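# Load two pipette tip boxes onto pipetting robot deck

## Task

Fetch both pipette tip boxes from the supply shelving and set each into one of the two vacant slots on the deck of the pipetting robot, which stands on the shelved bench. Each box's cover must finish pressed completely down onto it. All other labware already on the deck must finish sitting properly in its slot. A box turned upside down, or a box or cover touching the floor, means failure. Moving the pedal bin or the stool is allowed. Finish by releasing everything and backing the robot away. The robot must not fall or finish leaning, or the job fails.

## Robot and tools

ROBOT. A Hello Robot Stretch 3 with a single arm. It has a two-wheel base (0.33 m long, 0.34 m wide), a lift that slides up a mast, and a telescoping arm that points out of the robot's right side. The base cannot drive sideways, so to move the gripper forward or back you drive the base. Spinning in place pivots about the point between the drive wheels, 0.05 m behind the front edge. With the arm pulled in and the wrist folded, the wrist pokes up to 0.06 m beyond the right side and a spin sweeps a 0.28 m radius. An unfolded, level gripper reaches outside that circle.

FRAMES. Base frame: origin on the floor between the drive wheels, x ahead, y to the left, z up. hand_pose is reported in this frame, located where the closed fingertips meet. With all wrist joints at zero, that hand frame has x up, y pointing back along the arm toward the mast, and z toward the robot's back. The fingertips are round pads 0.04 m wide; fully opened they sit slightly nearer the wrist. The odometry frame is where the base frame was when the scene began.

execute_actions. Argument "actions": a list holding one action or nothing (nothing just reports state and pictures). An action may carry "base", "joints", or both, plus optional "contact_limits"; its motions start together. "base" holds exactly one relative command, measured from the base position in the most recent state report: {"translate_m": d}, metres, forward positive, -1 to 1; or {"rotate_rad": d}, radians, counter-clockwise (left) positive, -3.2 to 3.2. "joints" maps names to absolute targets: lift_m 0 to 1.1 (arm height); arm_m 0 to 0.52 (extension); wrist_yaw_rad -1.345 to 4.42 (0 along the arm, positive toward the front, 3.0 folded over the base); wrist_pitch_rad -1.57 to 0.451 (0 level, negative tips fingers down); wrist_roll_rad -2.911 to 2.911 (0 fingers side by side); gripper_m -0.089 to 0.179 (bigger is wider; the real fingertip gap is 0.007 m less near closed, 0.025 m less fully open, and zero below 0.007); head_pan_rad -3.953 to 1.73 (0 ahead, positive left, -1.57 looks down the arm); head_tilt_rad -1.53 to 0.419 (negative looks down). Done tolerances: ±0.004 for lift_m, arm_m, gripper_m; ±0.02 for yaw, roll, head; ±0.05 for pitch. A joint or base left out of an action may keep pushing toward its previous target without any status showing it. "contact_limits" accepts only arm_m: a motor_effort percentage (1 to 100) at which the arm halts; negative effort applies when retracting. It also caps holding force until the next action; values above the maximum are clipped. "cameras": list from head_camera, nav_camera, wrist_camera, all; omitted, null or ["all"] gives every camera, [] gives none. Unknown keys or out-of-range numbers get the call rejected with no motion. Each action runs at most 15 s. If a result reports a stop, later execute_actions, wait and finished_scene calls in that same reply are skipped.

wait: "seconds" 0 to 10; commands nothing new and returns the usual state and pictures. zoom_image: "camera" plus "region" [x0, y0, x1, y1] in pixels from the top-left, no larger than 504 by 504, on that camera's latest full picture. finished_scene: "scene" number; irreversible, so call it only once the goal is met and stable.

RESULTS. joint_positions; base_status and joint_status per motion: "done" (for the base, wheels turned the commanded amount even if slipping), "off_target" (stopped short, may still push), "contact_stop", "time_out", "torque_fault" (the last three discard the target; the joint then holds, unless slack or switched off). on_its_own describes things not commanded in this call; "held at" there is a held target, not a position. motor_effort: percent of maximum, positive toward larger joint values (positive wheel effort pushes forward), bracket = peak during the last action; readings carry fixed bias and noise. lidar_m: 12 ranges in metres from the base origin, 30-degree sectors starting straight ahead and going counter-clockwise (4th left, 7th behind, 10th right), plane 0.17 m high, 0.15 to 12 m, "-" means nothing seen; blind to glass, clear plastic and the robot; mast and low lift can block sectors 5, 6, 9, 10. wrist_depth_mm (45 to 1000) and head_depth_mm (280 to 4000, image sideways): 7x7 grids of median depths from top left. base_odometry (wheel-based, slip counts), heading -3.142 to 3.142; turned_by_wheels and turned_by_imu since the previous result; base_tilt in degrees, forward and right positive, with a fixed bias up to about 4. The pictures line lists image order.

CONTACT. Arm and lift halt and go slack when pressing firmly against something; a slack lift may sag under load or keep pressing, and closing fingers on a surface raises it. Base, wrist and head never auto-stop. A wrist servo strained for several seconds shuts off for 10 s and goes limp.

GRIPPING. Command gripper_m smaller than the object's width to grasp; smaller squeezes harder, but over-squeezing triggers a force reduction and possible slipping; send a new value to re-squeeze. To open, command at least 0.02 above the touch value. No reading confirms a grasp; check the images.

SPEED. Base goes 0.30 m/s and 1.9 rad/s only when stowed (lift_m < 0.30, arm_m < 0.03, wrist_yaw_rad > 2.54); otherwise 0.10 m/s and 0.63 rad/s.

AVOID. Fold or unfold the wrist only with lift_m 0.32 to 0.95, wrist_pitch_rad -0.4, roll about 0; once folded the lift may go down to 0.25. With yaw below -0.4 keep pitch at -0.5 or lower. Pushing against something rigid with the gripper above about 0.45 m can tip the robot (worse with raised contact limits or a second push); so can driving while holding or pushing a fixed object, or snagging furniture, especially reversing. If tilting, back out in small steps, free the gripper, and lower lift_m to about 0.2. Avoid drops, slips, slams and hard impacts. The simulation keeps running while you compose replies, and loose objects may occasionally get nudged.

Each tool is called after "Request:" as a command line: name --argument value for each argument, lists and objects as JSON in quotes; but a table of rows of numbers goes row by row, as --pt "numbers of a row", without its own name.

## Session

Request:
execute_actions --actions '[{"joints":{"head_tilt_rad":-0.3,"head_pan_rad":0.6}}]' --cameras '["nav_camera"]'

Request:
execute_actions --actions '[{"joints":{"head_pan_rad":-1.2}}]' --cameras '["nav_camera"]'

Request:
execute_actions --actions '[{"joints":{"head_pan_rad":-3.0}}]' --cameras '["nav_camera"]'

Scene clock: 0.90 s.
base_odometry: x=+0.000 y=+0.000 heading=+0.000 (m, m, rad; odometry frame)
turned_by_wheels: +0.000 (rad since the last result)
turned_by_imu: +0.000 (rad since the last result)
base_tilt: forward=+0.0 right=-1.3 (deg)
lidar_m: 2.30 1.49 1.17 1.73 2.23 1.43 1.82 2.16 1.49 1.56 2.22 2.14
head_depth_mm: 1858 1960 2096 2229 2373 1888 1475 / 1323 1380 1476 1558 1667 1755 1481 / 1513 1571 1682 1785 1763 1815 1497 / 1573 1641 1732 1846 1690 1816 1504 / 1504 1557 1668 1739 1617 1786 1470 / 1440 1474 1583 1606 1596 1726 1441 / 1378 1428 1517 1296 1629 1739 1491
base_status: not commanded
joint_positions: lift_m=+0.510 arm_m=+0.003 wrist_yaw_rad=+3.058 wrist_pitch_rad=-0.612 wrist_roll_rad=-0.001 gripper_m=+0.037 head_pan_rad=+0.593 head_tilt_rad=-0.296
joint_status: all done
motor_effort: left_wheel=+0(0) right_wheel=+0(0) lift_m=+36(36) arm_m=-1(1) wrist_yaw_rad=+1(0) wrist_pitch_rad=+5(5) wrist_roll_rad=+0(0) gripper_m=+1(0) head_pan_rad=+6(52) head_tilt_rad=-3(30) (%)
hand_pose: x=-0.0049 y=+0.0473 z=+0.4821 quat_wxyz=(+0.241, +0.682, +0.185, +0.665) (m; base frame)
wrist_depth_mm: - - - - - - - / - - - - - - - / - - - - - - - / 925 933 921 923 920 924 927 / 821 804 798 804 819 793 778 / 704 698 730 703 - 692 694 / 624 626 - - 624 617 617
pictures: nav_camera (sideways: a quarter turn counterclockwise sets it upright)
Images, in order (width x height): nav_camera 672x504.

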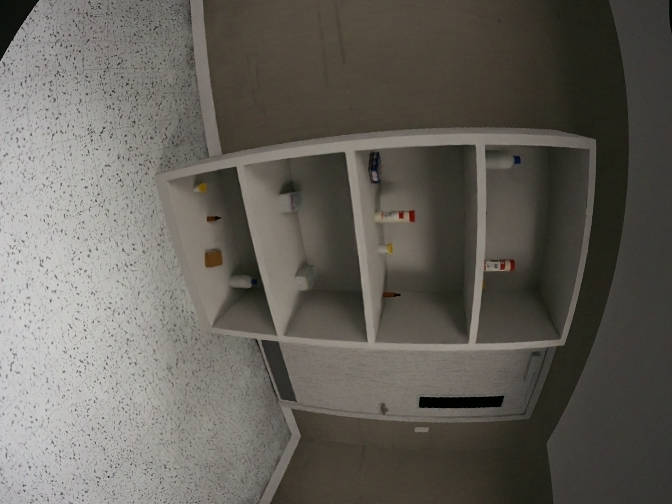

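Scene clock: 2.33 s.
base_odometry: x=+0.000 y=+0.000 heading=+0.000 (m, m, rad; odometry frame)
turned_by_wheels: +0.000 (rad since the last result)
turned_by_imu: +0.000 (rad since the last result)
base_tilt: forward=+0.0 right=-1.3 (deg)
lidar_m: 2.30 1.49 1.17 1.73 2.22 1.43 1.82 2.16 1.49 1.56 2.22 2.14
head_depth_mm: 1821 1945 2350 1790 1911 1893 1472 / 2411 2548 2648 2019 2180 1898 1488 / 2719 2846 3043 3266 2541 1922 1488 / 2923 3061 3212 3418 2736 1954 1508 / 2701 2845 3009 3119 2634 1956 1527 / 2542 2649 2772 2841 2425 1980 1527 / 2390 2471 2570 2656 2536 1997 1539
base_status: not commanded
joint_positions: lift_m=+0.510 arm_m=+0.003 wrist_yaw_rad=+3.058 wrist_pitch_rad=-0.612 wrist_roll_rad=-0.001 gripper_m=+0.037 head_pan_rad=-1.193 head_tilt_rad=-0.296
joint_status: all done
motor_effort: left_wheel=+0(0) right_wheel=+0(1) lift_m=+36(36) arm_m=-1(1) wrist_yaw_rad=+0(0) wrist_pitch_rad=+5(5) wrist_roll_rad=+0(0) gripper_m=+0(0) head_pan_rad=-6(58) head_tilt_rad=-3(3) (%)
hand_pose: x=-0.0049 y=+0.0473 z=+0.4821 quat_wxyz=(+0.241, +0.682, +0.185, +0.665) (m; base frame)
wrist_depth_mm: - - - - - - - / - - - - - - - / - - - - - - - / 930 924 927 937 937 930 916 / 795 794 804 802 822 800 788 / 699 700 727 693 - 697 693 / 624 624 - - 618 626 614
pictures: nav_camera (sideways: a quarter turn counterclockwise sets it upright)
Images, in order (width x height): nav_camera 672x504.

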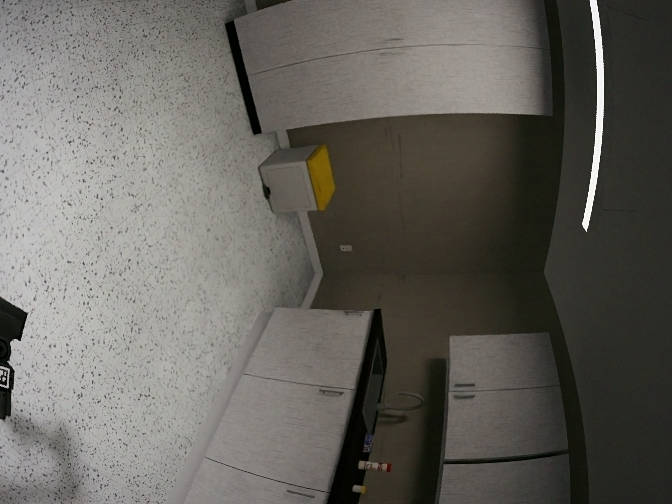

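Scene clock: 3.77 s.
base_odometry: x=+0.000 y=+0.000 heading=+0.000 (m, m, rad; odometry frame)
turned_by_wheels: +0.000 (rad since the last result)
turned_by_imu: +0.000 (rad since the last result)
base_tilt: forward=+0.0 right=-1.3 (deg)
lidar_m: 2.30 1.49 1.17 1.73 2.23 1.42 1.82 2.16 1.50 1.55 2.22 2.14
head_depth_mm: 1917 2063 2113 1713 2366 1852 1472 / 2094 2197 2344 1774 2524 1915 1484 / 2282 2426 2576 2043 2614 1932 1496 / 2450 2635 2817 2972 2443 1942 1508 / 2585 2737 2845 2979 2766 1976 1520 / 2361 2451 2546 2648 2645 1981 1536 / 2145 2235 2305 2394 2449 1997 1548
base_status: not commanded
joint_positions: lift_m=+0.510 arm_m=+0.003 wrist_yaw_rad=+3.058 wrist_pitch_rad=-0.612 wrist_roll_rad=-0.001 gripper_m=+0.037 head_pan_rad=-2.993 head_tilt_rad=-0.296
joint_status: all done
motor_effort: left_wheel=+0(0) right_wheel=+0(0) lift_m=+36(36) arm_m=-1(1) wrist_yaw_rad=+0(0) wrist_pitch_rad=+5(5) wrist_roll_rad=+0(0) gripper_m=+0(0) head_pan_rad=-5(57) head_tilt_rad=-3(3) (%)
hand_pose: x=-0.0049 y=+0.0473 z=+0.4821 quat_wxyz=(+0.241, +0.682, +0.185, +0.665) (m; base frame)
wrist_depth_mm: - - - - - - - / - - - - - - - / - - - - - - - / 947 923 913 927 926 929 927 / 811 809 813 793 828 807 799 / 708 706 714 689 - 698 692 / 629 624 - - 614 608 615
pictures: nav_camera (sideways: a quarter turn counterclockwise sets it upright)
Images, in order (width x height): nav_camera 672x504.

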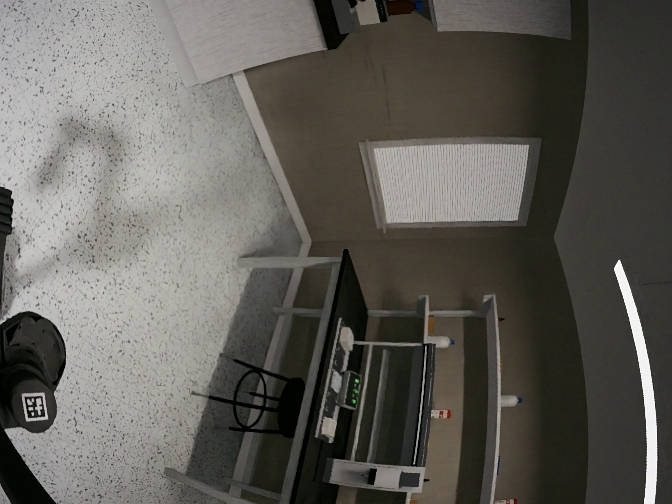

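Request:
execute_actions --actions '[{"base":{"rotate_rad":0.67},"joints":{"head_pan_rad":-1.57,"head_tilt_rad":-0.8,"wrist_pitch_rad":-0.4}}]' --cameras '[]'

Request:
execute_actions --actions '[{"base":{"translate_m":0.66},"joints":{"wrist_yaw_rad":0,"gripper_m":0.16}}]' --cameras '[]'

Request:
execute_actions --actions '[{"base":{"rotate_rad":1.94},"joints":{"wrist_pitch_rad":-0.15,"lift_m":0.53}}]'

Scene clock: 14.53 s.
base_odometry: x=+0.000 y=+0.000 heading=+0.670 (m, m, rad; odometry frame)
turned_by_wheels: +0.670 (rad since the last result)
turned_by_imu: +0.659 (rad since the last result)
base_tilt: forward=+0.0 right=-1.3 (deg)
lidar_m: 1.46 1.17 1.82 1.43 2.06 1.82 1.51 1.49 1.64 2.15 2.14 1.49
head_depth_mm: 2792 2920 2203 1784 1484 1269 1137 / 2707 2946 2225 1800 1504 1285 1171 / 2586 2775 2278 1820 1514 1291 1172 / 2474 2335 2288 1833 1528 1304 1179 / 2368 2570 2326 1846 1540 1314 1145 / 1946 2143 2292 1871 1546 1323 1150 / 1802 2036 2241 1896 1572 1338 1158
base_status: done
joint_positions: lift_m=+0.510 arm_m=+0.003 wrist_yaw_rad=+3.058 wrist_pitch_rad=-0.424 wrist_roll_rad=-0.001 gripper_m=+0.037 head_pan_rad=-1.577 head_tilt_rad=-0.790
joint_status: all done
motor_effort: left_wheel=-2(7) right_wheel=+3(8) lift_m=+36(36) arm_m=-1(1) wrist_yaw_rad=+0(0) wrist_pitch_rad=+11(11) wrist_roll_rad=+0(0) gripper_m=+0(0) head_pan_rad=+5(59) head_tilt_rad=-8(45) (%)
hand_pose: x=-0.0026 y=+0.0750 z=+0.5217 quat_wxyz=(+0.178, +0.696, +0.120, +0.685) (m; base frame)
wrist_depth_mm: - - - - - - - / - - - - - - - / - - - - - - - / - - - - - - - / 989 992 - - - 976 973 / 807 821 - 820 - 812 807 / 703 707 - 714 700 704 703
pictures: none
No camera images: the call's "cameras" was empty. Leave "cameras" out to get every camera's image.

Scene clock: 22.10 s.
base_odometry: x=+0.517 y=+0.410 heading=+0.670 (m, m, rad; odometry frame)
turned_by_wheels: +0.000 (rad since the last result)
turned_by_imu: +0.000 (rad since the last result)
base_tilt: forward=+0.0 right=-1.3 (deg)
lidar_m: 0.99 0.59 1.15 1.79 2.14 2.36 2.12 2.11 2.31 1.92 1.91 0.88
head_depth_mm: 2531 2379 2200 1774 1488 1280 1142 / 2415 2338 2235 1800 1497 1281 1167 / 1901 2268 2272 1813 1518 1314 - / 1802 2074 2268 1832 1521 1303 1137 / 1728 1983 2195 1855 1546 1315 1146 / 1660 1878 2140 1879 1551 1324 1155 / 1617 2184 2396 1885 1566 1332 1160
base_status: done
joint_positions: lift_m=+0.510 arm_m=+0.003 wrist_yaw_rad=+0.002 wrist_pitch_rad=-0.423 wrist_roll_rad=-0.001 gripper_m=+0.160 head_pan_rad=-1.577 head_tilt_rad=-0.790
joint_status: all done
motor_effort: left_wheel=-3(4) right_wheel=+3(8) lift_m=+36(36) arm_m=-1(1) wrist_yaw_rad=-3(4) wrist_pitch_rad=+10(10) wrist_roll_rad=+0(0) gripper_m=+1(85) head_pan_rad=+5(5) head_tilt_rad=-7(7) (%)
hand_pose: x=-0.0210 y=-0.3717 z=+0.5218 quat_wxyz=(+0.692, +0.150, -0.691, -0.148) (m; base frame)
wrist_depth_mm: - - - - - - - / - - - - - - - / - - - - - - - / - - - - - - - / - - 975 990 986 999 992 / 815 - 841 822 841 819 830 / 699 707 697 710 717 691 685
pictures: none
No camera images: the call's "cameras" was empty. Leave "cameras" out to get every camera's image.

Scene clock: 26.10 s.
base_odometry: x=+0.517 y=+0.410 heading=+2.610 (m, m, rad; odometry frame)
turned_by_wheels: +1.940 (rad since the last result)
turned_by_imu: +1.910 (rad since the last result)
base_tilt: forward=+0.0 right=-1.3 (deg)
lidar_m: 1.69 2.13 2.43 2.11 2.18 1.98 1.91 0.88 0.95 0.65 0.59 1.48
head_depth_mm: 858 660 1169 1032 1324 1251 1134 / 712 673 1176 1047 1327 1265 1166 / 854 683 1148 1055 1327 1270 - / 855 697 1172 1065 1334 1279 1136 / 846 707 1081 1032 976 1281 1142 / 780 664 632 793 1529 1327 1154 / 496 537 1194 1446 1574 1332 1153
base_status: done
joint_positions: lift_m=+0.530 arm_m=+0.003 wrist_yaw_rad=+0.002 wrist_pitch_rad=-0.175 wrist_roll_rad=-0.001 gripper_m=+0.160 head_pan_rad=-1.577 head_tilt_rad=-0.790
joint_status: all done
motor_effort: left_wheel=-2(7) right_wheel=+3(8) lift_m=+42(45) arm_m=-1(1) wrist_yaw_rad=-2(3) wrist_pitch_rad=+11(13) wrist_roll_rad=+0(0) gripper_m=+0(0) head_pan_rad=+5(5) head_tilt_rad=-7(6) (%)
hand_pose: x=-0.0211 y=-0.3961 z=+0.6001 quat_wxyz=(+0.705, +0.063, -0.704, -0.062) (m; base frame)
wrist_depth_mm: 777 329 649 741 732 726 716 / 824 330 641 759 769 762 751 / 854 338 658 765 783 783 666 / 903 362 482 486 496 500 505 / 947 380 370 369 366 363 365 / - - 689 950 940 940 793 / 915 842 690 829 853 814 762
pictures: head_camera (sideways: a quarter turn clockwise sets it upright), nav_camera (sideways: a quarter turn counterclockwise sets it upright), wrist_camera
Images, in order (width x height): head_camera 896x504, nav_camera 672x504, wrist_camera 644x364.

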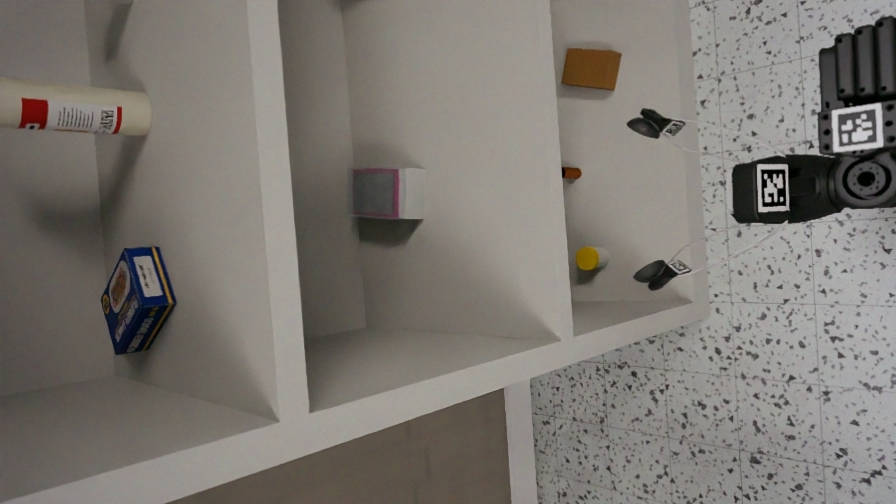

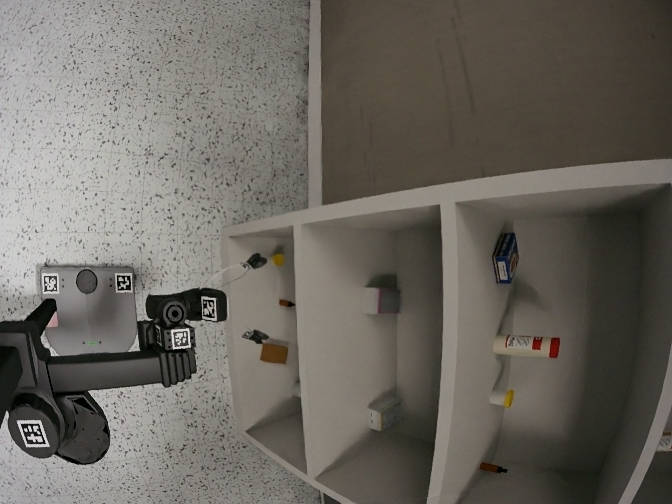

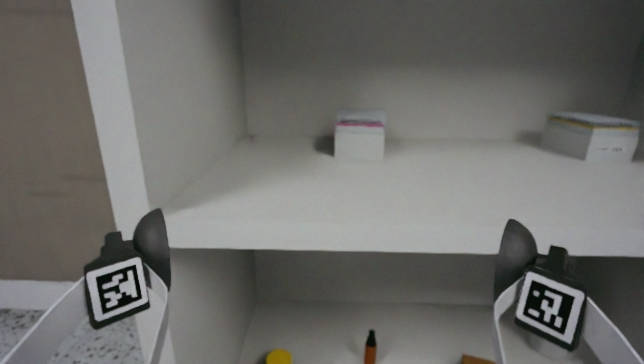

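Request:
execute_actions --actions '[{"base":{"translate_m":-0.02},"joints":{"wrist_yaw_rad":-0.12,"wrist_pitch_rad":-0.2,"arm_m":0.37,"lift_m":0.51}}]' --cameras '["wrist_camera"]'

Scene clock: 35.20 s.
base_odometry: x=+0.535 y=+0.400 heading=+2.610 (m, m, rad; odometry frame)
turned_by_wheels: +0.000 (rad since the last result)
turned_by_imu: -0.001 (rad since the last result)
base_tilt: forward=+0.0 right=-1.3 (deg)
lidar_m: 1.72 2.16 2.44 2.11 2.17 1.96 1.89 0.87 0.92 0.73 0.59 1.48
head_depth_mm: 854 662 1170 1029 1331 1254 1133 / 716 671 1179 1047 1310 1261 1105 / 856 683 1146 1077 1357 1270 1132 / 858 695 1168 1069 1340 1272 1141 / 849 708 1139 1048 1021 1277 1145 / 818 689 647 803 1480 1325 1154 / 560 547 646 1446 1563 1335 1161
base_status: done
joint_positions: lift_m=+0.510 arm_m=+0.370 wrist_yaw_rad=-0.119 wrist_pitch_rad=-0.214 wrist_roll_rad=-0.001 gripper_m=+0.160 head_pan_rad=-1.577 head_tilt_rad=-0.790
joint_status: all done
motor_effort: left_wheel=-2(7) right_wheel=+3(5) lift_m=+30(37) arm_m=+2(3) wrist_yaw_rad=-1(6) wrist_pitch_rad=+6(11) wrist_roll_rad=+0(0) gripper_m=+0(0) head_pan_rad=+5(5) head_tilt_rad=-7(7) (%)
hand_pose: x=-0.0506 y=-0.7581 z=+0.5709 quat_wxyz=(+0.698, +0.034, -0.706, -0.118) (m; base frame)
wrist_depth_mm: 342 358 370 380 391 401 414 / 338 380 393 397 412 422 440 / 335 398 411 306 441 448 461 / 316 361 335 236 372 373 378 / 258 275 248 247 263 282 269 / 210 - 204 205 206 206 208 / 160 166 167 168 169 163 164
pictures: wrist_camera
Images, in order (width x height): wrist_camera 644x364.

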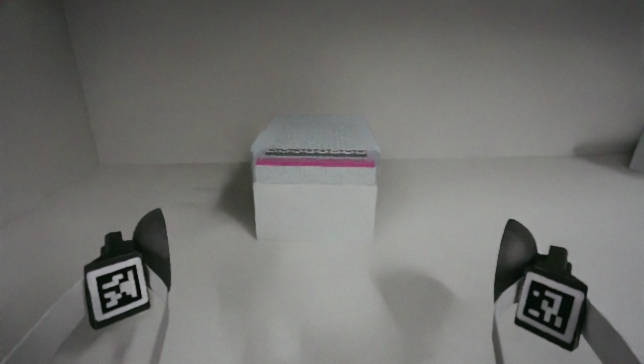

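Request:
execute_actions --actions '[{"joints":{"arm_m":0.49,"lift_m":0.496}}]' --cameras '["wrist_camera"]'

Scene clock: 40.63 s.
base_odometry: x=+0.535 y=+0.400 heading=+2.610 (m, m, rad; odometry frame)
turned_by_wheels: +0.000 (rad since the last result)
turned_by_imu: -0.001 (rad since the last result)
base_tilt: forward=+0.0 right=-1.2 (deg)
lidar_m: 1.71 2.37 2.42 2.10 2.18 1.96 1.89 0.87 0.92 0.73 0.59 1.48
head_depth_mm: 855 661 1162 1031 1328 1248 1118 / 716 672 1177 1048 1315 1260 1104 / 855 684 1145 - 1328 1262 1131 / 856 695 1166 1064 1333 1271 1136 / 848 707 1138 1049 1017 1278 1147 / 816 688 647 801 1482 1323 1154 / 561 548 647 1442 1566 1334 1161
base_status: not commanded
joint_positions: lift_m=+0.496 arm_m=+0.490 wrist_yaw_rad=-0.119 wrist_pitch_rad=-0.215 wrist_roll_rad=-0.001 gripper_m=+0.160 head_pan_rad=-1.577 head_tilt_rad=-0.790
joint_status: all done
motor_effort: left_wheel=-3(2) right_wheel=+3(3) lift_m=+30(29) arm_m=+2(4) wrist_yaw_rad=-1(1) wrist_pitch_rad=+7(7) wrist_roll_rad=+0(0) gripper_m=+0(1) head_pan_rad=+5(5) head_tilt_rad=-7(7) (%)
hand_pose: x=-0.0506 y=-0.8781 z=+0.5568 quat_wxyz=(+0.698, +0.034, -0.706, -0.118) (m; base frame)
wrist_depth_mm: 249 255 259 268 276 282 290 / 263 266 273 282 289 299 308 / 275 281 288 292 304 318 326 / 288 296 299 146 173 328 338 / 229 244 122 116 116 249 238 / 187 - 123 119 118 183 185 / 142 147 133 128 127 145 146
pictures: wrist_camera
Images, in order (width x height): wrist_camera 644x364.

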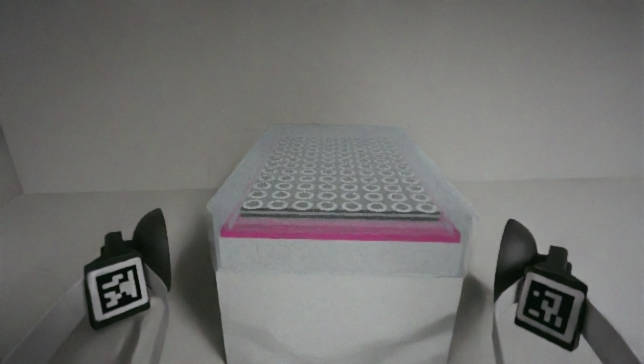

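Request:
execute_actions --actions '[{"joints":{"gripper_m":0.036,"arm_m":0.482}}]' --cameras '["wrist_camera"]'

Request:
execute_actions --actions '[{"joints":{"lift_m":0.56,"head_pan_rad":0.5,"head_tilt_rad":-0.3}}]' --cameras '["wrist_camera","head_camera"]'

Scene clock: 47.77 s.
base_odometry: x=+0.535 y=+0.400 heading=+2.610 (m, m, rad; odometry frame)
turned_by_wheels: +0.000 (rad since the last result)
turned_by_imu: -0.001 (rad since the last result)
base_tilt: forward=+0.0 right=-1.3 (deg)
lidar_m: 1.72 2.37 2.43 2.10 2.18 1.96 1.89 0.87 0.92 0.73 0.59 1.48
head_depth_mm: 854 661 1159 1034 1327 1249 1115 / 714 671 1178 1047 1323 1262 1107 / 855 683 1148 - 1333 1269 1133 / 856 697 1167 1069 1336 1277 1140 / 848 707 1138 1045 1018 1284 1147 / 819 688 647 804 1481 1329 1156 / 561 547 647 1445 1568 1335 1158
base_status: not commanded
joint_positions: lift_m=+0.496 arm_m=+0.482 wrist_yaw_rad=-0.120 wrist_pitch_rad=-0.215 wrist_roll_rad=-0.001 gripper_m=+0.037 head_pan_rad=-1.577 head_tilt_rad=-0.790
joint_status: all done
motor_effort: left_wheel=-2(3) right_wheel=+3(3) lift_m=+29(29) arm_m=-4(6) wrist_yaw_rad=+1(1) wrist_pitch_rad=+7(7) wrist_roll_rad=+0(0) gripper_m=-21(95) head_pan_rad=+5(5) head_tilt_rad=-7(7) (%)
hand_pose: x=-0.0509 y=-0.8707 z=+0.5567 quat_wxyz=(+0.698, +0.034, -0.706, -0.118) (m; base frame)
wrist_depth_mm: 255 262 268 274 285 291 298 / 267 274 282 290 298 305 315 / 282 289 298 299 313 327 337 / 295 299 298 146 174 331 333 / 230 231 129 127 127 238 237 / 179 184 135 133 132 183 185 / 147 148 143 141 142 145 151
pictures: wrist_camera
Images, in order (width x height): wrist_camera 644x364.

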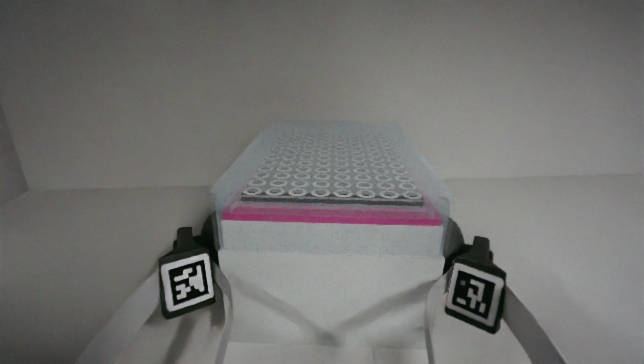

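Scene clock: 49.33 s.
base_odometry: x=+0.535 y=+0.400 heading=+2.610 (m, m, rad; odometry frame)
turned_by_wheels: +0.000 (rad since the last result)
turned_by_imu: +0.000 (rad since the last result)
base_tilt: forward=+0.1 right=-1.3 (deg)
lidar_m: 1.71 2.15 2.43 2.10 2.18 1.96 1.89 0.87 0.92 0.73 0.59 1.48
head_depth_mm: 2028 2152 2300 2387 2486 1856 1453 / 2137 2273 2344 2060 2470 1877 1463 / 2263 2400 2107 2144 2495 1883 1468 / 2405 2562 2673 2176 2522 1894 1486 / 2545 2690 2865 3004 2725 1921 1502 / 2689 2813 3133 3356 2784 1941 1510 / 2861 3120 3349 3470 2627 1971 1521
base_status: not commanded
joint_positions: lift_m=+0.560 arm_m=+0.482 wrist_yaw_rad=-0.120 wrist_pitch_rad=-0.231 wrist_roll_rad=-0.001 gripper_m=+0.037 head_pan_rad=+0.493 head_tilt_rad=-0.310
joint_status: all done
motor_effort: left_wheel=-2(2) right_wheel=+3(2) lift_m=+44(46) arm_m=-4(4) wrist_yaw_rad=+1(0) wrist_pitch_rad=+14(14) wrist_roll_rad=+0(0) gripper_m=-19(20) head_pan_rad=+5(59) head_tilt_rad=+7(44) (%)
hand_pose: x=-0.0508 y=-0.8694 z=+0.6164 quat_wxyz=(+0.697, +0.039, -0.705, -0.124) (m; base frame)
wrist_depth_mm: 253 260 267 274 283 290 297 / 269 274 284 289 297 306 315 / 284 291 298 305 319 327 337 / 299 306 313 317 334 348 362 / 314 322 138 136 135 351 351 / 267 275 136 135 134 282 277 / 222 223 208 135 134 217 227
pictures: head_camera (sideways: a quarter turn clockwise sets it upright), wrist_camera
Images, in order (width x height): head_camera 896x504, wrist_camera 644x364.

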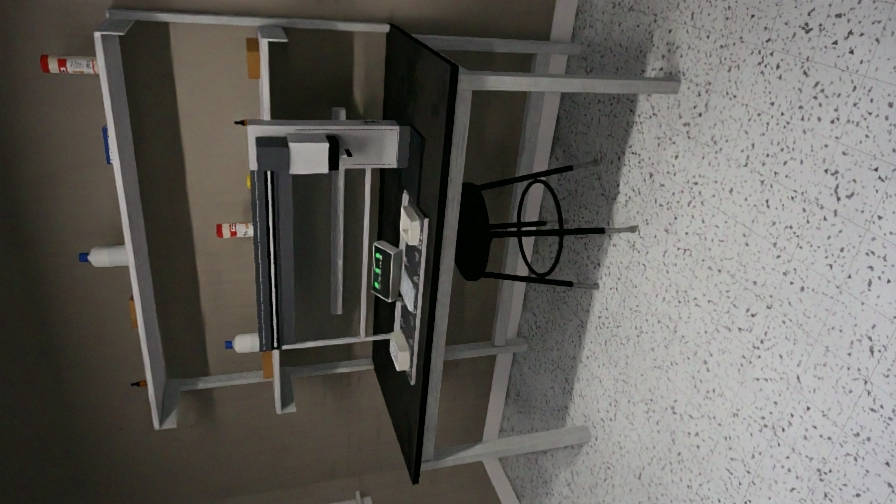

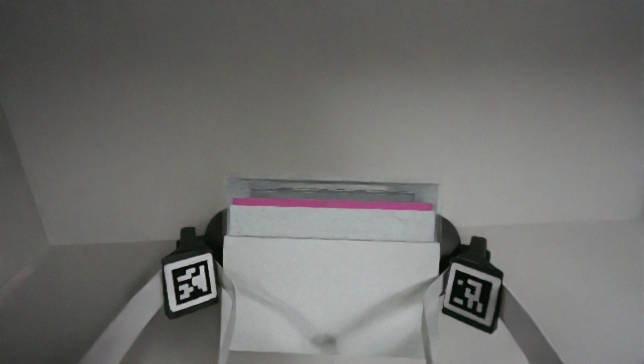

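Request:
execute_actions --actions '[{"joints":{"arm_m":0.005,"wrist_yaw_rad":0}}]' --cameras '[]'

Request:
execute_actions --actions '[{"base":{"rotate_rad":0.857}}]' --cameras '[]'

Request:
execute_actions --actions '[{"base":{"translate_m":1.0},"joints":{"lift_m":0.96,"head_tilt_rad":-0.6,"head_pan_rad":-1.57}}]' --cameras '[]'

Request:
execute_actions --actions '[{"base":{"translate_m":0.70}}]' --cameras '[]'

Request:
execute_actions --actions '[{"base":{"rotate_rad":0.74}}]' --cameras '["wrist_camera","head_camera"]'

Scene clock: 64.73 s.
base_odometry: x=+0.535 y=+0.400 heading=+2.610 (m, m, rad; odometry frame)
turned_by_wheels: +0.000 (rad since the last result)
turned_by_imu: -0.001 (rad since the last result)
base_tilt: forward=+0.0 right=-1.3 (deg)
lidar_m: 1.72 2.16 2.43 2.10 2.18 1.96 1.89 0.87 0.92 0.73 0.59 1.47
head_depth_mm: 2033 2156 2287 2414 2473 1856 1451 / 2127 2286 2333 2053 2456 1872 1462 / 2261 2422 2091 2158 2503 1884 1476 / 2378 2564 2690 2163 2545 1904 1488 / 2527 2701 2867 3007 2702 1922 1494 / 2666 2804 3148 3412 2735 1944 1511 / 2883 3108 3378 3466 2628 1961 1518
base_status: not commanded
joint_positions: lift_m=+0.560 arm_m=+0.005 wrist_yaw_rad=-0.001 wrist_pitch_rad=-0.232 wrist_roll_rad=-0.001 gripper_m=+0.037 head_pan_rad=+0.493 head_tilt_rad=-0.310
joint_status: all done
motor_effort: left_wheel=-2(2) right_wheel=+2(3) lift_m=+44(44) arm_m=-4(4) wrist_yaw_rad=+1(6) wrist_pitch_rad=+14(14) wrist_roll_rad=+0(0) gripper_m=-19(19) head_pan_rad=+5(5) head_tilt_rad=+7(6) (%)
hand_pose: x=-0.0217 y=-0.3941 z=+0.6160 quat_wxyz=(+0.703, +0.082, -0.702, -0.083) (m; base frame)
wrist_depth_mm: 301 368 708 715 728 708 706 / 806 373 727 767 753 755 747 / 870 370 646 771 789 726 641 / 933 374 478 482 487 488 492 / 991 383 138 137 136 376 376 / - 723 136 135 134 964 756 / 904 448 528 134 134 777 767
pictures: none
No camera images: the call's "cameras" was empty. Leave "cameras" out to get every camera's image.

Scene clock: 67.07 s.
base_odometry: x=+0.535 y=+0.400 heading=-2.817 (m, m, rad; odometry frame)
turned_by_wheels: +0.857 (rad since the last result)
turned_by_imu: +0.843 (rad since the last result)
base_tilt: forward=+0.0 right=-1.2 (deg)
lidar_m: 2.43 2.10 2.11 2.11 1.90 1.87 0.87 1.02 0.59 1.26 2.36 1.72
head_depth_mm: 2630 2830 2985 3190 2557 1840 1451 / 2590 2728 2897 3105 2588 1871 1467 / 2509 2638 2837 3038 2632 1893 1480 / 2409 2569 2696 2279 2391 1906 1475 / 2094 2216 2355 2207 2329 1931 1492 / 2053 2149 2582 2152 2292 1957 1514 / 2004 2113 2519 2087 2233 1976 1519
base_status: done
joint_positions: lift_m=+0.560 arm_m=+0.005 wrist_yaw_rad=-0.001 wrist_pitch_rad=-0.232 wrist_roll_rad=-0.001 gripper_m=+0.037 head_pan_rad=+0.493 head_tilt_rad=-0.310
joint_status: not commanded
motor_effort: left_wheel=-3(8) right_wheel=+3(8) lift_m=+44(44) arm_m=-4(4) wrist_yaw_rad=+1(1) wrist_pitch_rad=+15(14) wrist_roll_rad=+0(0) gripper_m=-19(20) head_pan_rad=+5(5) head_tilt_rad=+7(6) (%)
hand_pose: x=-0.0217 y=-0.3941 z=+0.6160 quat_wxyz=(+0.703, +0.082, -0.702, -0.083) (m; base frame)
wrist_depth_mm: - - - - 972 803 669 / - - - - - 831 695 / - - - - - 848 707 / - - - - - 897 735 / - - 138 136 136 913 331 / - - 135 135 134 892 340 / 923 917 862 135 134 879 377
pictures: none
No camera images: the call's "cameras" was empty. Leave "cameras" out to get every camera's image.

Scene clock: 78.03 s.
base_odometry: x=-0.413 y=+0.081 heading=-2.817 (m, m, rad; odometry frame)
turned_by_wheels: +0.000 (rad since the last result)
turned_by_imu: +0.000 (rad since the last result)
base_tilt: forward=+0.0 right=-1.3 (deg)
lidar_m: 1.44 1.95 1.37 1.65 2.54 2.55 1.86 1.38 1.79 1.96 1.06 1.07
head_depth_mm: 1748 1894 2092 2207 - - - / 1913 2087 2340 2380 - - - / 2086 2300 2600 2437 - - - / 1989 2201 2439 2449 1773 1439 1225 / 1831 1998 2210 2310 1830 1473 1231 / 1693 1838 2023 2183 1790 1487 1244 / 1578 1694 1831 1190 1800 1495 1247
base_status: done
joint_positions: lift_m=+0.960 arm_m=+0.005 wrist_yaw_rad=-0.001 wrist_pitch_rad=-0.233 wrist_roll_rad=-0.001 gripper_m=+0.037 head_pan_rad=-1.563 head_tilt_rad=-0.593
joint_status: all done
motor_effort: left_wheel=-3(4) right_wheel=+3(9) lift_m=+45(46) arm_m=-4(4) wrist_yaw_rad=+1(1) wrist_pitch_rad=+15(15) wrist_roll_rad=+0(0) gripper_m=-20(20) head_pan_rad=-5(57) head_tilt_rad=-5(31) (%)
hand_pose: x=-0.0217 y=-0.3941 z=+1.0159 quat_wxyz=(+0.703, +0.082, -0.702, -0.083) (m; base frame)
wrist_depth_mm: - - - - - - - / - - - - - - - / - - - - - - - / 934 - - - - - - / 744 918 138 136 136 - - / - - 136 135 134 - - / - - - 135 134 - -
pictures: none
No camera images: the call's "cameras" was empty. Leave "cameras" out to get every camera's image.

Scene clock: 86.00 s.
base_odometry: x=-1.077 y=-0.143 heading=-2.817 (m, m, rad; odometry frame)
turned_by_wheels: +0.000 (rad since the last result)
turned_by_imu: +0.000 (rad since the last result)
base_tilt: forward=+0.0 right=-1.3 (deg)
lidar_m: 0.74 1.43 1.07 1.03 1.91 2.99 2.04 2.04 1.00 0.69 0.72 1.17
head_depth_mm: 1964 2224 2564 2252 - - - / 1759 1979 2182 1066 - - - / 1591 1776 1854 987 - - - / 1411 898 1294 992 1688 1446 1226 / 831 844 1008 947 811 1433 1235 / 835 941 1367 935 749 1413 1222 / 795 1220 1289 997 740 1013 1220
base_status: done
joint_positions: lift_m=+0.960 arm_m=+0.005 wrist_yaw_rad=-0.001 wrist_pitch_rad=-0.233 wrist_roll_rad=-0.001 gripper_m=+0.037 head_pan_rad=-1.563 head_tilt_rad=-0.593
joint_status: not commanded
motor_effort: left_wheel=-3(4) right_wheel=+3(8) lift_m=+44(44) arm_m=-4(4) wrist_yaw_rad=+1(1) wrist_pitch_rad=+15(15) wrist_roll_rad=+0(0) gripper_m=-19(20) head_pan_rad=-5(4) head_tilt_rad=-5(5) (%)
hand_pose: x=-0.0217 y=-0.3941 z=+1.0159 quat_wxyz=(+0.703, +0.082, -0.702, -0.083) (m; base frame)
wrist_depth_mm: 841 932 669 - - - - / 883 - 743 - - - - / 899 - 785 - - - - / 877 864 823 864 - - - / 554 659 138 137 136 - - / 514 527 135 135 134 - - / 423 439 438 134 134 - -
pictures: none
No camera images: the call's "cameras" was empty. Leave "cameras" out to get every camera's image.

Scene clock: 88.17 s.
base_odometry: x=-1.077 y=-0.143 heading=-2.077 (m, m, rad; odometry frame)
turned_by_wheels: +0.740 (rad since the last result)
turned_by_imu: +0.728 (rad since the last result)
base_tilt: forward=+0.0 right=-1.3 (deg)
lidar_m: 1.44 1.03 1.22 2.97 2.56 2.03 2.30 1.00 0.69 0.72 0.76 0.75
head_depth_mm: 722 1177 1277 897 - - - / 721 1181 1280 885 - - - / 719 1183 1276 881 - - - / 720 1183 1292 998 714 1441 1230 / 728 1178 1304 952 742 1472 1231 / 728 1191 1285 982 750 1476 1245 / 845 1206 1305 996 760 1453 1251
base_status: done
joint_positions: lift_m=+0.960 arm_m=+0.005 wrist_yaw_rad=-0.001 wrist_pitch_rad=-0.233 wrist_roll_rad=-0.001 gripper_m=+0.037 head_pan_rad=-1.563 head_tilt_rad=-0.593
joint_status: not commanded
motor_effort: left_wheel=-2(8) right_wheel=+2(8) lift_m=+43(44) arm_m=-4(4) wrist_yaw_rad=+1(1) wrist_pitch_rad=+15(15) wrist_roll_rad=+0(0) gripper_m=-19(20) head_pan_rad=-5(5) head_tilt_rad=-4(5) (%)
hand_pose: x=-0.0217 y=-0.3941 z=+1.0159 quat_wxyz=(+0.703, +0.082, -0.702, -0.083) (m; base frame)
wrist_depth_mm: 854 992 - 969 974 957 567 / - - - - - - - / - - - - - - - / - 947 871 664 670 904 631 / 678 677 138 136 136 677 640 / 536 541 136 135 134 521 524 / 438 435 412 135 133 436 436
pictures: head_camera (sideways: a quarter turn clockwise sets it upright), wrist_camera
Images, in order (width x height): head_camera 896x504, wrist_camera 644x364.

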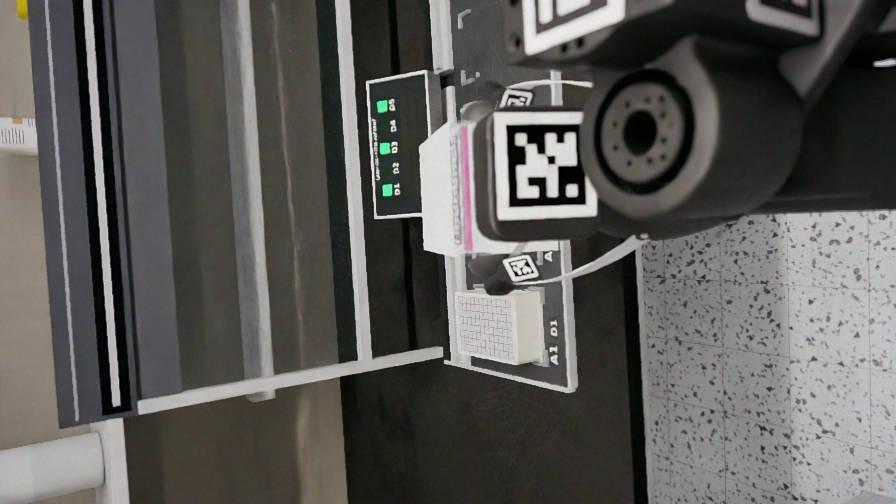

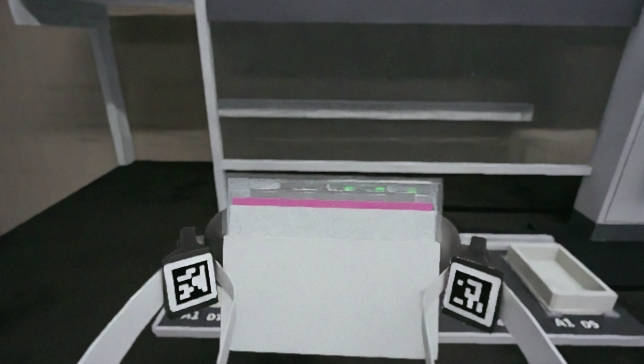

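Request:
execute_actions --actions '[{"base":{"translate_m":0.012},"joints":{"arm_m":0.12,"lift_m":0.83,"head_tilt_rad":-0.75}}]' --cameras '["wrist_camera","head_camera"]'

Scene clock: 97.13 s.
base_odometry: x=-1.082 y=-0.153 heading=-2.077 (m, m, rad; odometry frame)
turned_by_wheels: +0.000 (rad since the last result)
turned_by_imu: -0.001 (rad since the last result)
base_tilt: forward=+0.0 right=-1.3 (deg)
lidar_m: 1.43 1.02 1.20 2.98 2.58 2.04 2.32 1.01 0.70 0.72 0.74 0.74
head_depth_mm: 1096 1206 963 776 - 1277 1135 / 1095 1224 880 794 - 1287 1140 / 1101 1229 875 606 - 1295 1148 / 1102 1227 1004 738 1510 1332 1158 / 1103 1229 970 756 1512 1344 1162 / 750 1231 1029 802 1530 1358 1174 / 1101 1257 1049 810 1541 1372 1178
base_status: done
joint_positions: lift_m=+0.830 arm_m=+0.120 wrist_yaw_rad=-0.001 wrist_pitch_rad=-0.233 wrist_roll_rad=-0.001 gripper_m=+0.037 head_pan_rad=-1.563 head_tilt_rad=-0.741
joint_status: all done
motor_effort: left_wheel=-2(5) right_wheel=+3(8) lift_m=+31(39) arm_m=+2(4) wrist_yaw_rad=+1(1) wrist_pitch_rad=+15(15) wrist_roll_rad=+0(0) gripper_m=-19(20) head_pan_rad=-5(5) head_tilt_rad=-6(27) (%)
hand_pose: x=-0.0217 y=-0.5084 z=+0.8863 quat_wxyz=(+0.703, +0.082, -0.702, -0.083) (m; base frame)
wrist_depth_mm: 895 893 893 891 871 863 858 / 934 953 932 937 910 914 882 / - 925 847 766 499 876 882 / 579 579 592 466 457 560 602 / 420 384 138 137 136 414 391 / 334 311 136 135 134 329 324 / 274 274 259 135 134 270 275
pictures: head_camera (sideways: a quarter turn clockwise sets it upright), wrist_camera
Images, in order (width x height): head_camera 896x504, wrist_camera 644x364.

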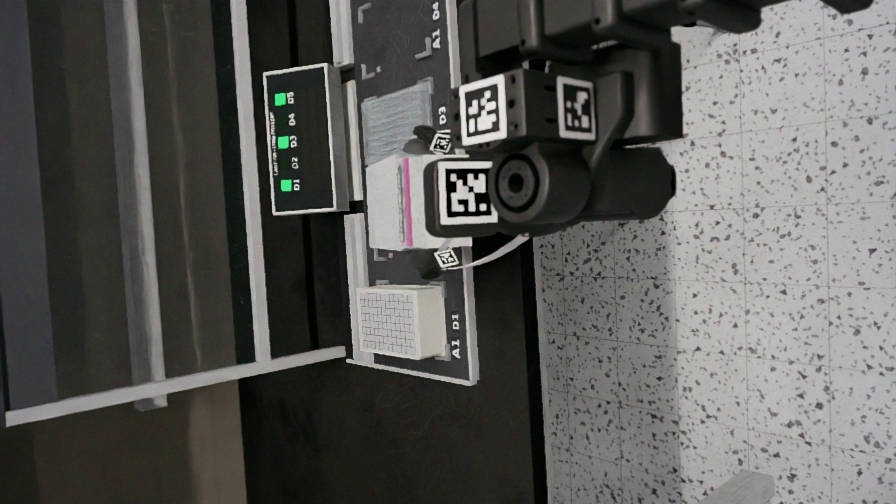

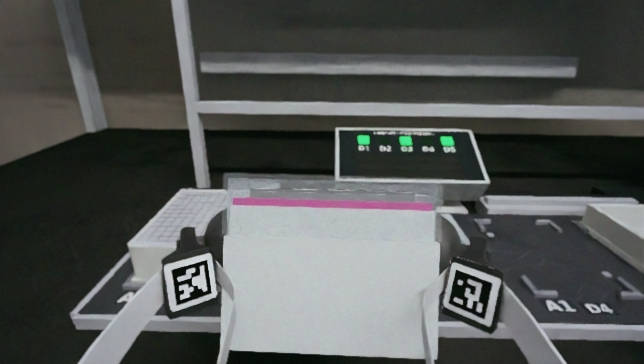

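Request:
execute_actions --actions '[{"base":{"translate_m":0.011},"joints":{"arm_m":0.25,"lift_m":0.80}}]' --cameras '["wrist_camera","head_camera"]'

Request:
zoom_image --camera "head_camera" --region '[280,130,530,380]'

Scene clock: 106.17 s.
base_odometry: x=-1.088 y=-0.163 heading=-2.077 (m, m, rad; odometry frame)
turned_by_wheels: +0.000 (rad since the last result)
turned_by_imu: -0.001 (rad since the last result)
base_tilt: forward=+0.0 right=-1.3 (deg)
lidar_m: 1.42 1.01 1.18 2.97 3.11 2.06 2.33 1.02 0.70 0.72 0.73 0.73
head_depth_mm: 1096 1209 890 762 - 1263 1136 / 1094 1218 881 - 1516 1323 1140 / 1105 1228 876 - 1491 1321 1142 / 1103 1230 1013 762 1524 1328 1155 / 1102 1232 938 759 1512 1344 1163 / 1085 1230 1036 800 1524 1356 1173 / 1104 1258 1053 809 1540 1365 1176
base_status: done
joint_positions: lift_m=+0.800 arm_m=+0.250 wrist_yaw_rad=-0.001 wrist_pitch_rad=-0.233 wrist_roll_rad=-0.001 gripper_m=+0.037 head_pan_rad=-1.563 head_tilt_rad=-0.741
joint_status: all done
motor_effort: left_wheel=-3(6) right_wheel=+3(9) lift_m=+31(32) arm_m=+2(3) wrist_yaw_rad=+0(1) wrist_pitch_rad=+15(15) wrist_roll_rad=+0(0) gripper_m=-19(20) head_pan_rad=-5(4) head_tilt_rad=-6(6) (%)
hand_pose: x=-0.0216 y=-0.6384 z=+0.8562 quat_wxyz=(+0.703, +0.082, -0.702, -0.083) (m; base frame)
wrist_depth_mm: 759 759 749 755 738 733 722 / 794 805 797 786 778 770 754 / 757 713 833 662 363 364 754 / 501 468 508 347 328 331 525 / 363 262 138 137 136 338 337 / 214 210 136 135 134 277 276 / 171 180 209 135 134 218 226
pictures: head_camera (sideways: a quarter turn clockwise sets it upright), wrist_camera
Images, in order (width x height): head_camera 896x504, wrist_camera 644x364.

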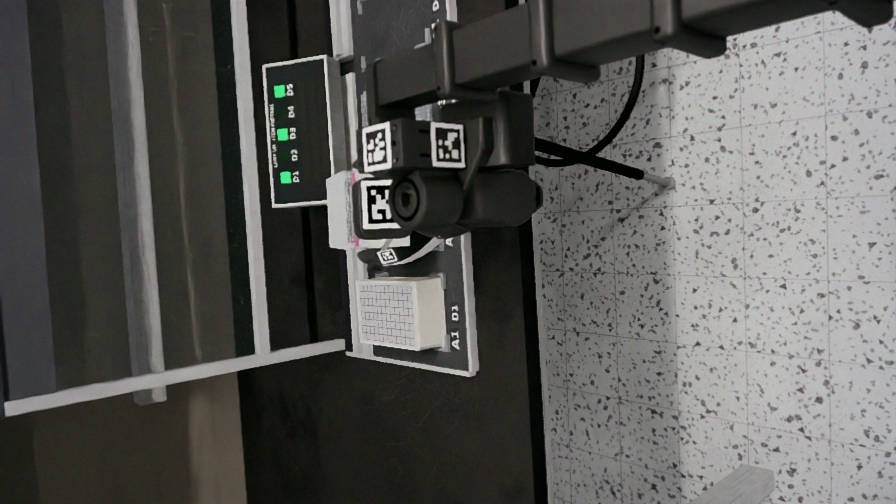

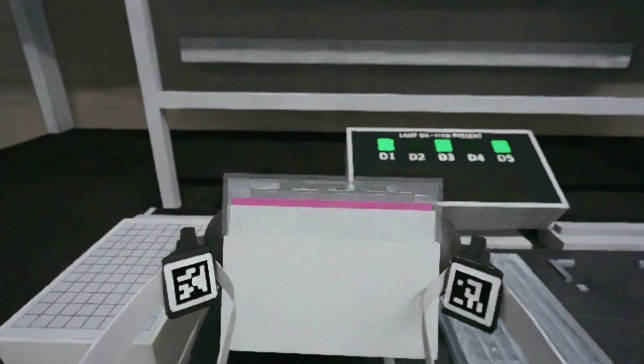

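Region (280, 130, 530, 380) of head_camera's 896x504 image, scaled by 2.016, with more detail than that image has.

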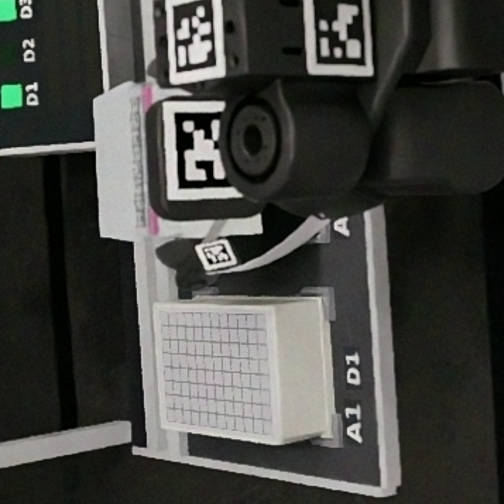

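Request:
execute_actions --actions '[{"joints":{"arm_m":0.268,"lift_m":0.765}}]' --cameras '["wrist_camera","head_camera"]'

Request:
zoom_image --camera "head_camera" --region '[280,130,530,380]'

Scene clock: 114.97 s.
base_odometry: x=-1.088 y=-0.163 heading=-2.077 (m, m, rad; odometry frame)
turned_by_wheels: +0.000 (rad since the last result)
turned_by_imu: +0.001 (rad since the last result)
base_tilt: forward=-0.1 right=-1.3 (deg)
lidar_m: 1.41 1.01 1.18 2.97 3.12 2.05 2.33 1.02 0.70 0.72 0.73 0.74
head_depth_mm: 1096 1204 891 763 - - 1135 / 1097 1222 880 - 1513 1312 1139 / 1103 1229 879 - 1491 1324 1144 / 1100 1228 1014 748 1540 1331 1157 / 1101 1235 938 758 1513 1347 1168 / 1066 1229 1037 801 1533 1362 1170 / 1104 1261 1053 809 1540 1369 1178
base_status: not commanded
joint_positions: lift_m=+0.771 arm_m=+0.267 wrist_yaw_rad=+0.007 wrist_pitch_rad=-0.182 wrist_roll_rad=+0.000 gripper_m=+0.040 head_pan_rad=-1.563 head_tilt_rad=-0.741
joint_status: lift_m contact_stop (moved -0.029 of -0.035); the others done
on_its_own: lift_m is slack since a contact_stop, until your next command for it (your +0.765 is given up)
motor_effort: left_wheel=+1(5) right_wheel=-6(10) lift_m=+36(36) arm_m=+8(9) wrist_yaw_rad=-9(10) wrist_pitch_rad=-8(15) wrist_roll_rad=+0(0) gripper_m=-22(23) head_pan_rad=-5(5) head_tilt_rad=-6(6) (%)
hand_pose: x=-0.0197 y=-0.6597 z=+0.8401 quat_wxyz=(+0.705, +0.067, -0.704, -0.062) (m; base frame)
wrist_depth_mm: 757 761 746 736 730 723 710 / 799 790 693 692 685 685 679 / 821 777 833 801 346 345 774 / 506 469 515 515 311 309 493 / 353 242 138 134 131 312 311 / 185 190 135 132 128 259 258 / 150 160 192 130 127 201 209
pictures: head_camera (sideways: a quarter turn clockwise sets it upright), wrist_camera
Images, in order (width x height): head_camera 896x504, wrist_camera 644x364.

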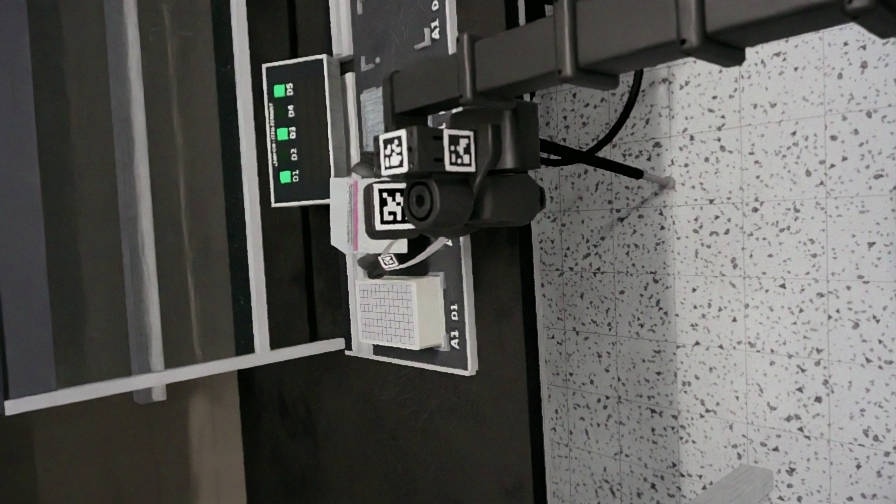

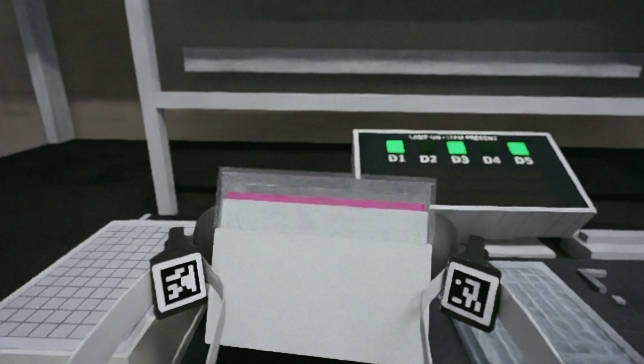

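Region (280, 130, 530, 380) of head_camera's 896x504 image, scaled by 2.016, with more detail than that image has.

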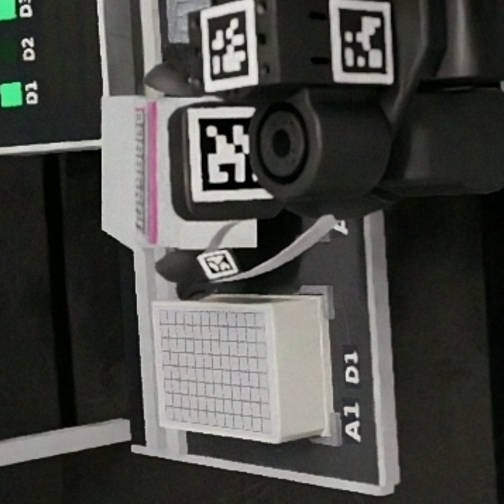

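Request:
execute_actions --actions '[{"base":{"translate_m":-0.004},"joints":{"arm_m":0.25,"lift_m":0.79}}]' --cameras '["wrist_camera"]'

Request:
execute_actions --actions '[{"joints":{"lift_m":0.762}}]' --cameras '["wrist_camera"]'

Scene clock: 128.07 s.
base_odometry: x=-1.086 y=-0.159 heading=-2.077 (m, m, rad; odometry frame)
turned_by_wheels: +0.000 (rad since the last result)
turned_by_imu: -0.001 (rad since the last result)
base_tilt: forward=+0.0 right=-1.3 (deg)
lidar_m: 1.42 1.01 1.19 2.97 2.59 2.05 2.33 1.02 0.70 0.72 0.73 0.74
head_depth_mm: 1098 1205 892 761 - 1291 1133 / 1093 1219 881 - 1520 1314 1139 / 1101 1232 880 - 1485 1326 1148 / 1098 1233 1011 747 1535 1328 1156 / 1104 1231 939 757 1516 1346 1160 / 1065 1230 1030 799 1521 1353 1176 / 1107 1257 1049 810 1539 1363 1178
base_status: done
joint_positions: lift_m=+0.790 arm_m=+0.250 wrist_yaw_rad=+0.002 wrist_pitch_rad=-0.230 wrist_roll_rad=+0.000 gripper_m=+0.040 head_pan_rad=-1.563 head_tilt_rad=-0.741
joint_status: all done
motor_effort: left_wheel=-1(4) right_wheel=+1(12) lift_m=+44(45) arm_m=-4(9) wrist_yaw_rad=-2(14) wrist_pitch_rad=+13(14) wrist_roll_rad=+0(0) gripper_m=-19(22) head_pan_rad=-5(5) head_tilt_rad=-6(6) (%)
hand_pose: x=-0.0210 y=-0.6393 z=+0.8465 quat_wxyz=(+0.703, +0.082, -0.702, -0.081) (m; base frame)
wrist_depth_mm: 754 751 748 738 733 731 719 / 808 793 706 702 693 688 750 / 757 680 757 775 363 361 798 / 475 481 479 328 319 320 493 / 344 243 139 136 135 331 322 / 192 200 136 134 132 266 260 / 168 171 136 133 131 207 214
pictures: wrist_camera
Images, in order (width x height): wrist_camera 644x364.

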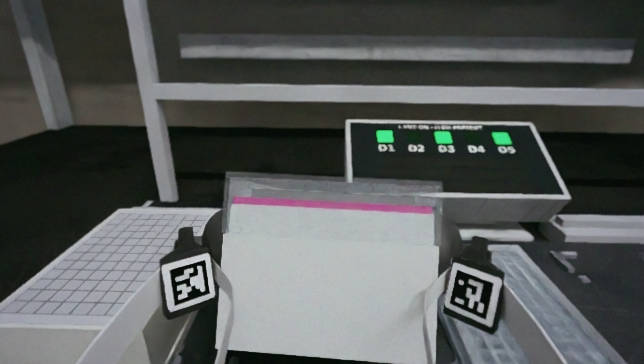

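Scene clock: 129.10 s.
base_odometry: x=-1.086 y=-0.159 heading=-2.077 (m, m, rad; odometry frame)
turned_by_wheels: +0.000 (rad since the last result)
turned_by_imu: +0.000 (rad since the last result)
base_tilt: forward=+0.0 right=-1.3 (deg)
lidar_m: 1.42 1.02 1.19 2.97 2.59 2.06 2.32 1.02 0.70 0.72 0.73 0.74
head_depth_mm: 1096 1203 892 761 - - 1134 / 1089 1218 877 - 1510 1319 1139 / 1103 1231 876 - 1487 1324 1146 / 1107 1229 1004 746 1528 1331 1156 / 1100 1238 939 758 1516 1349 1165 / 1066 1232 1028 800 1533 1362 1173 / 1103 1259 1046 811 1539 1361 1177
base_status: not commanded
joint_positions: lift_m=+0.762 arm_m=+0.250 wrist_yaw_rad=+0.002 wrist_pitch_rad=-0.226 wrist_roll_rad=+0.000 gripper_m=+0.040 head_pan_rad=-1.563 head_tilt_rad=-0.741
joint_status: all done
motor_effort: left_wheel=-1(1) right_wheel=+1(1) lift_m=+29(40) arm_m=-4(4) wrist_yaw_rad=-3(3) wrist_pitch_rad=+12(14) wrist_roll_rad=+0(1) gripper_m=-18(19) head_pan_rad=-5(5) head_tilt_rad=-6(6) (%)
hand_pose: x=-0.0210 y=-0.6396 z=+0.8200 quat_wxyz=(+0.703, +0.081, -0.702, -0.079) (m; base frame)
wrist_depth_mm: 754 764 741 693 681 697 678 / 812 814 803 788 762 361 754 / 658 582 673 603 329 331 694 / 407 267 415 163 302 308 364 / 192 193 134 133 131 281 282 / 157 159 137 135 133 225 221 / 164 166 166 139 138 174 181
pictures: wrist_camera
Images, in order (width x height): wrist_camera 644x364.

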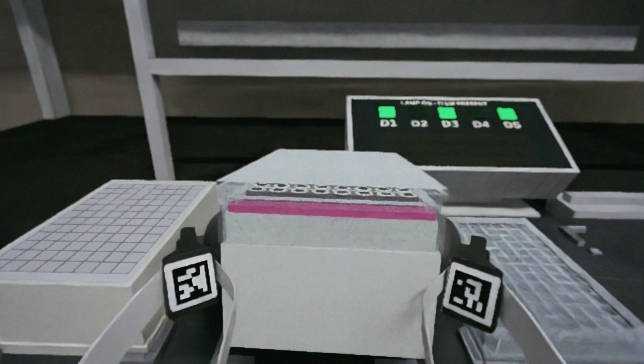

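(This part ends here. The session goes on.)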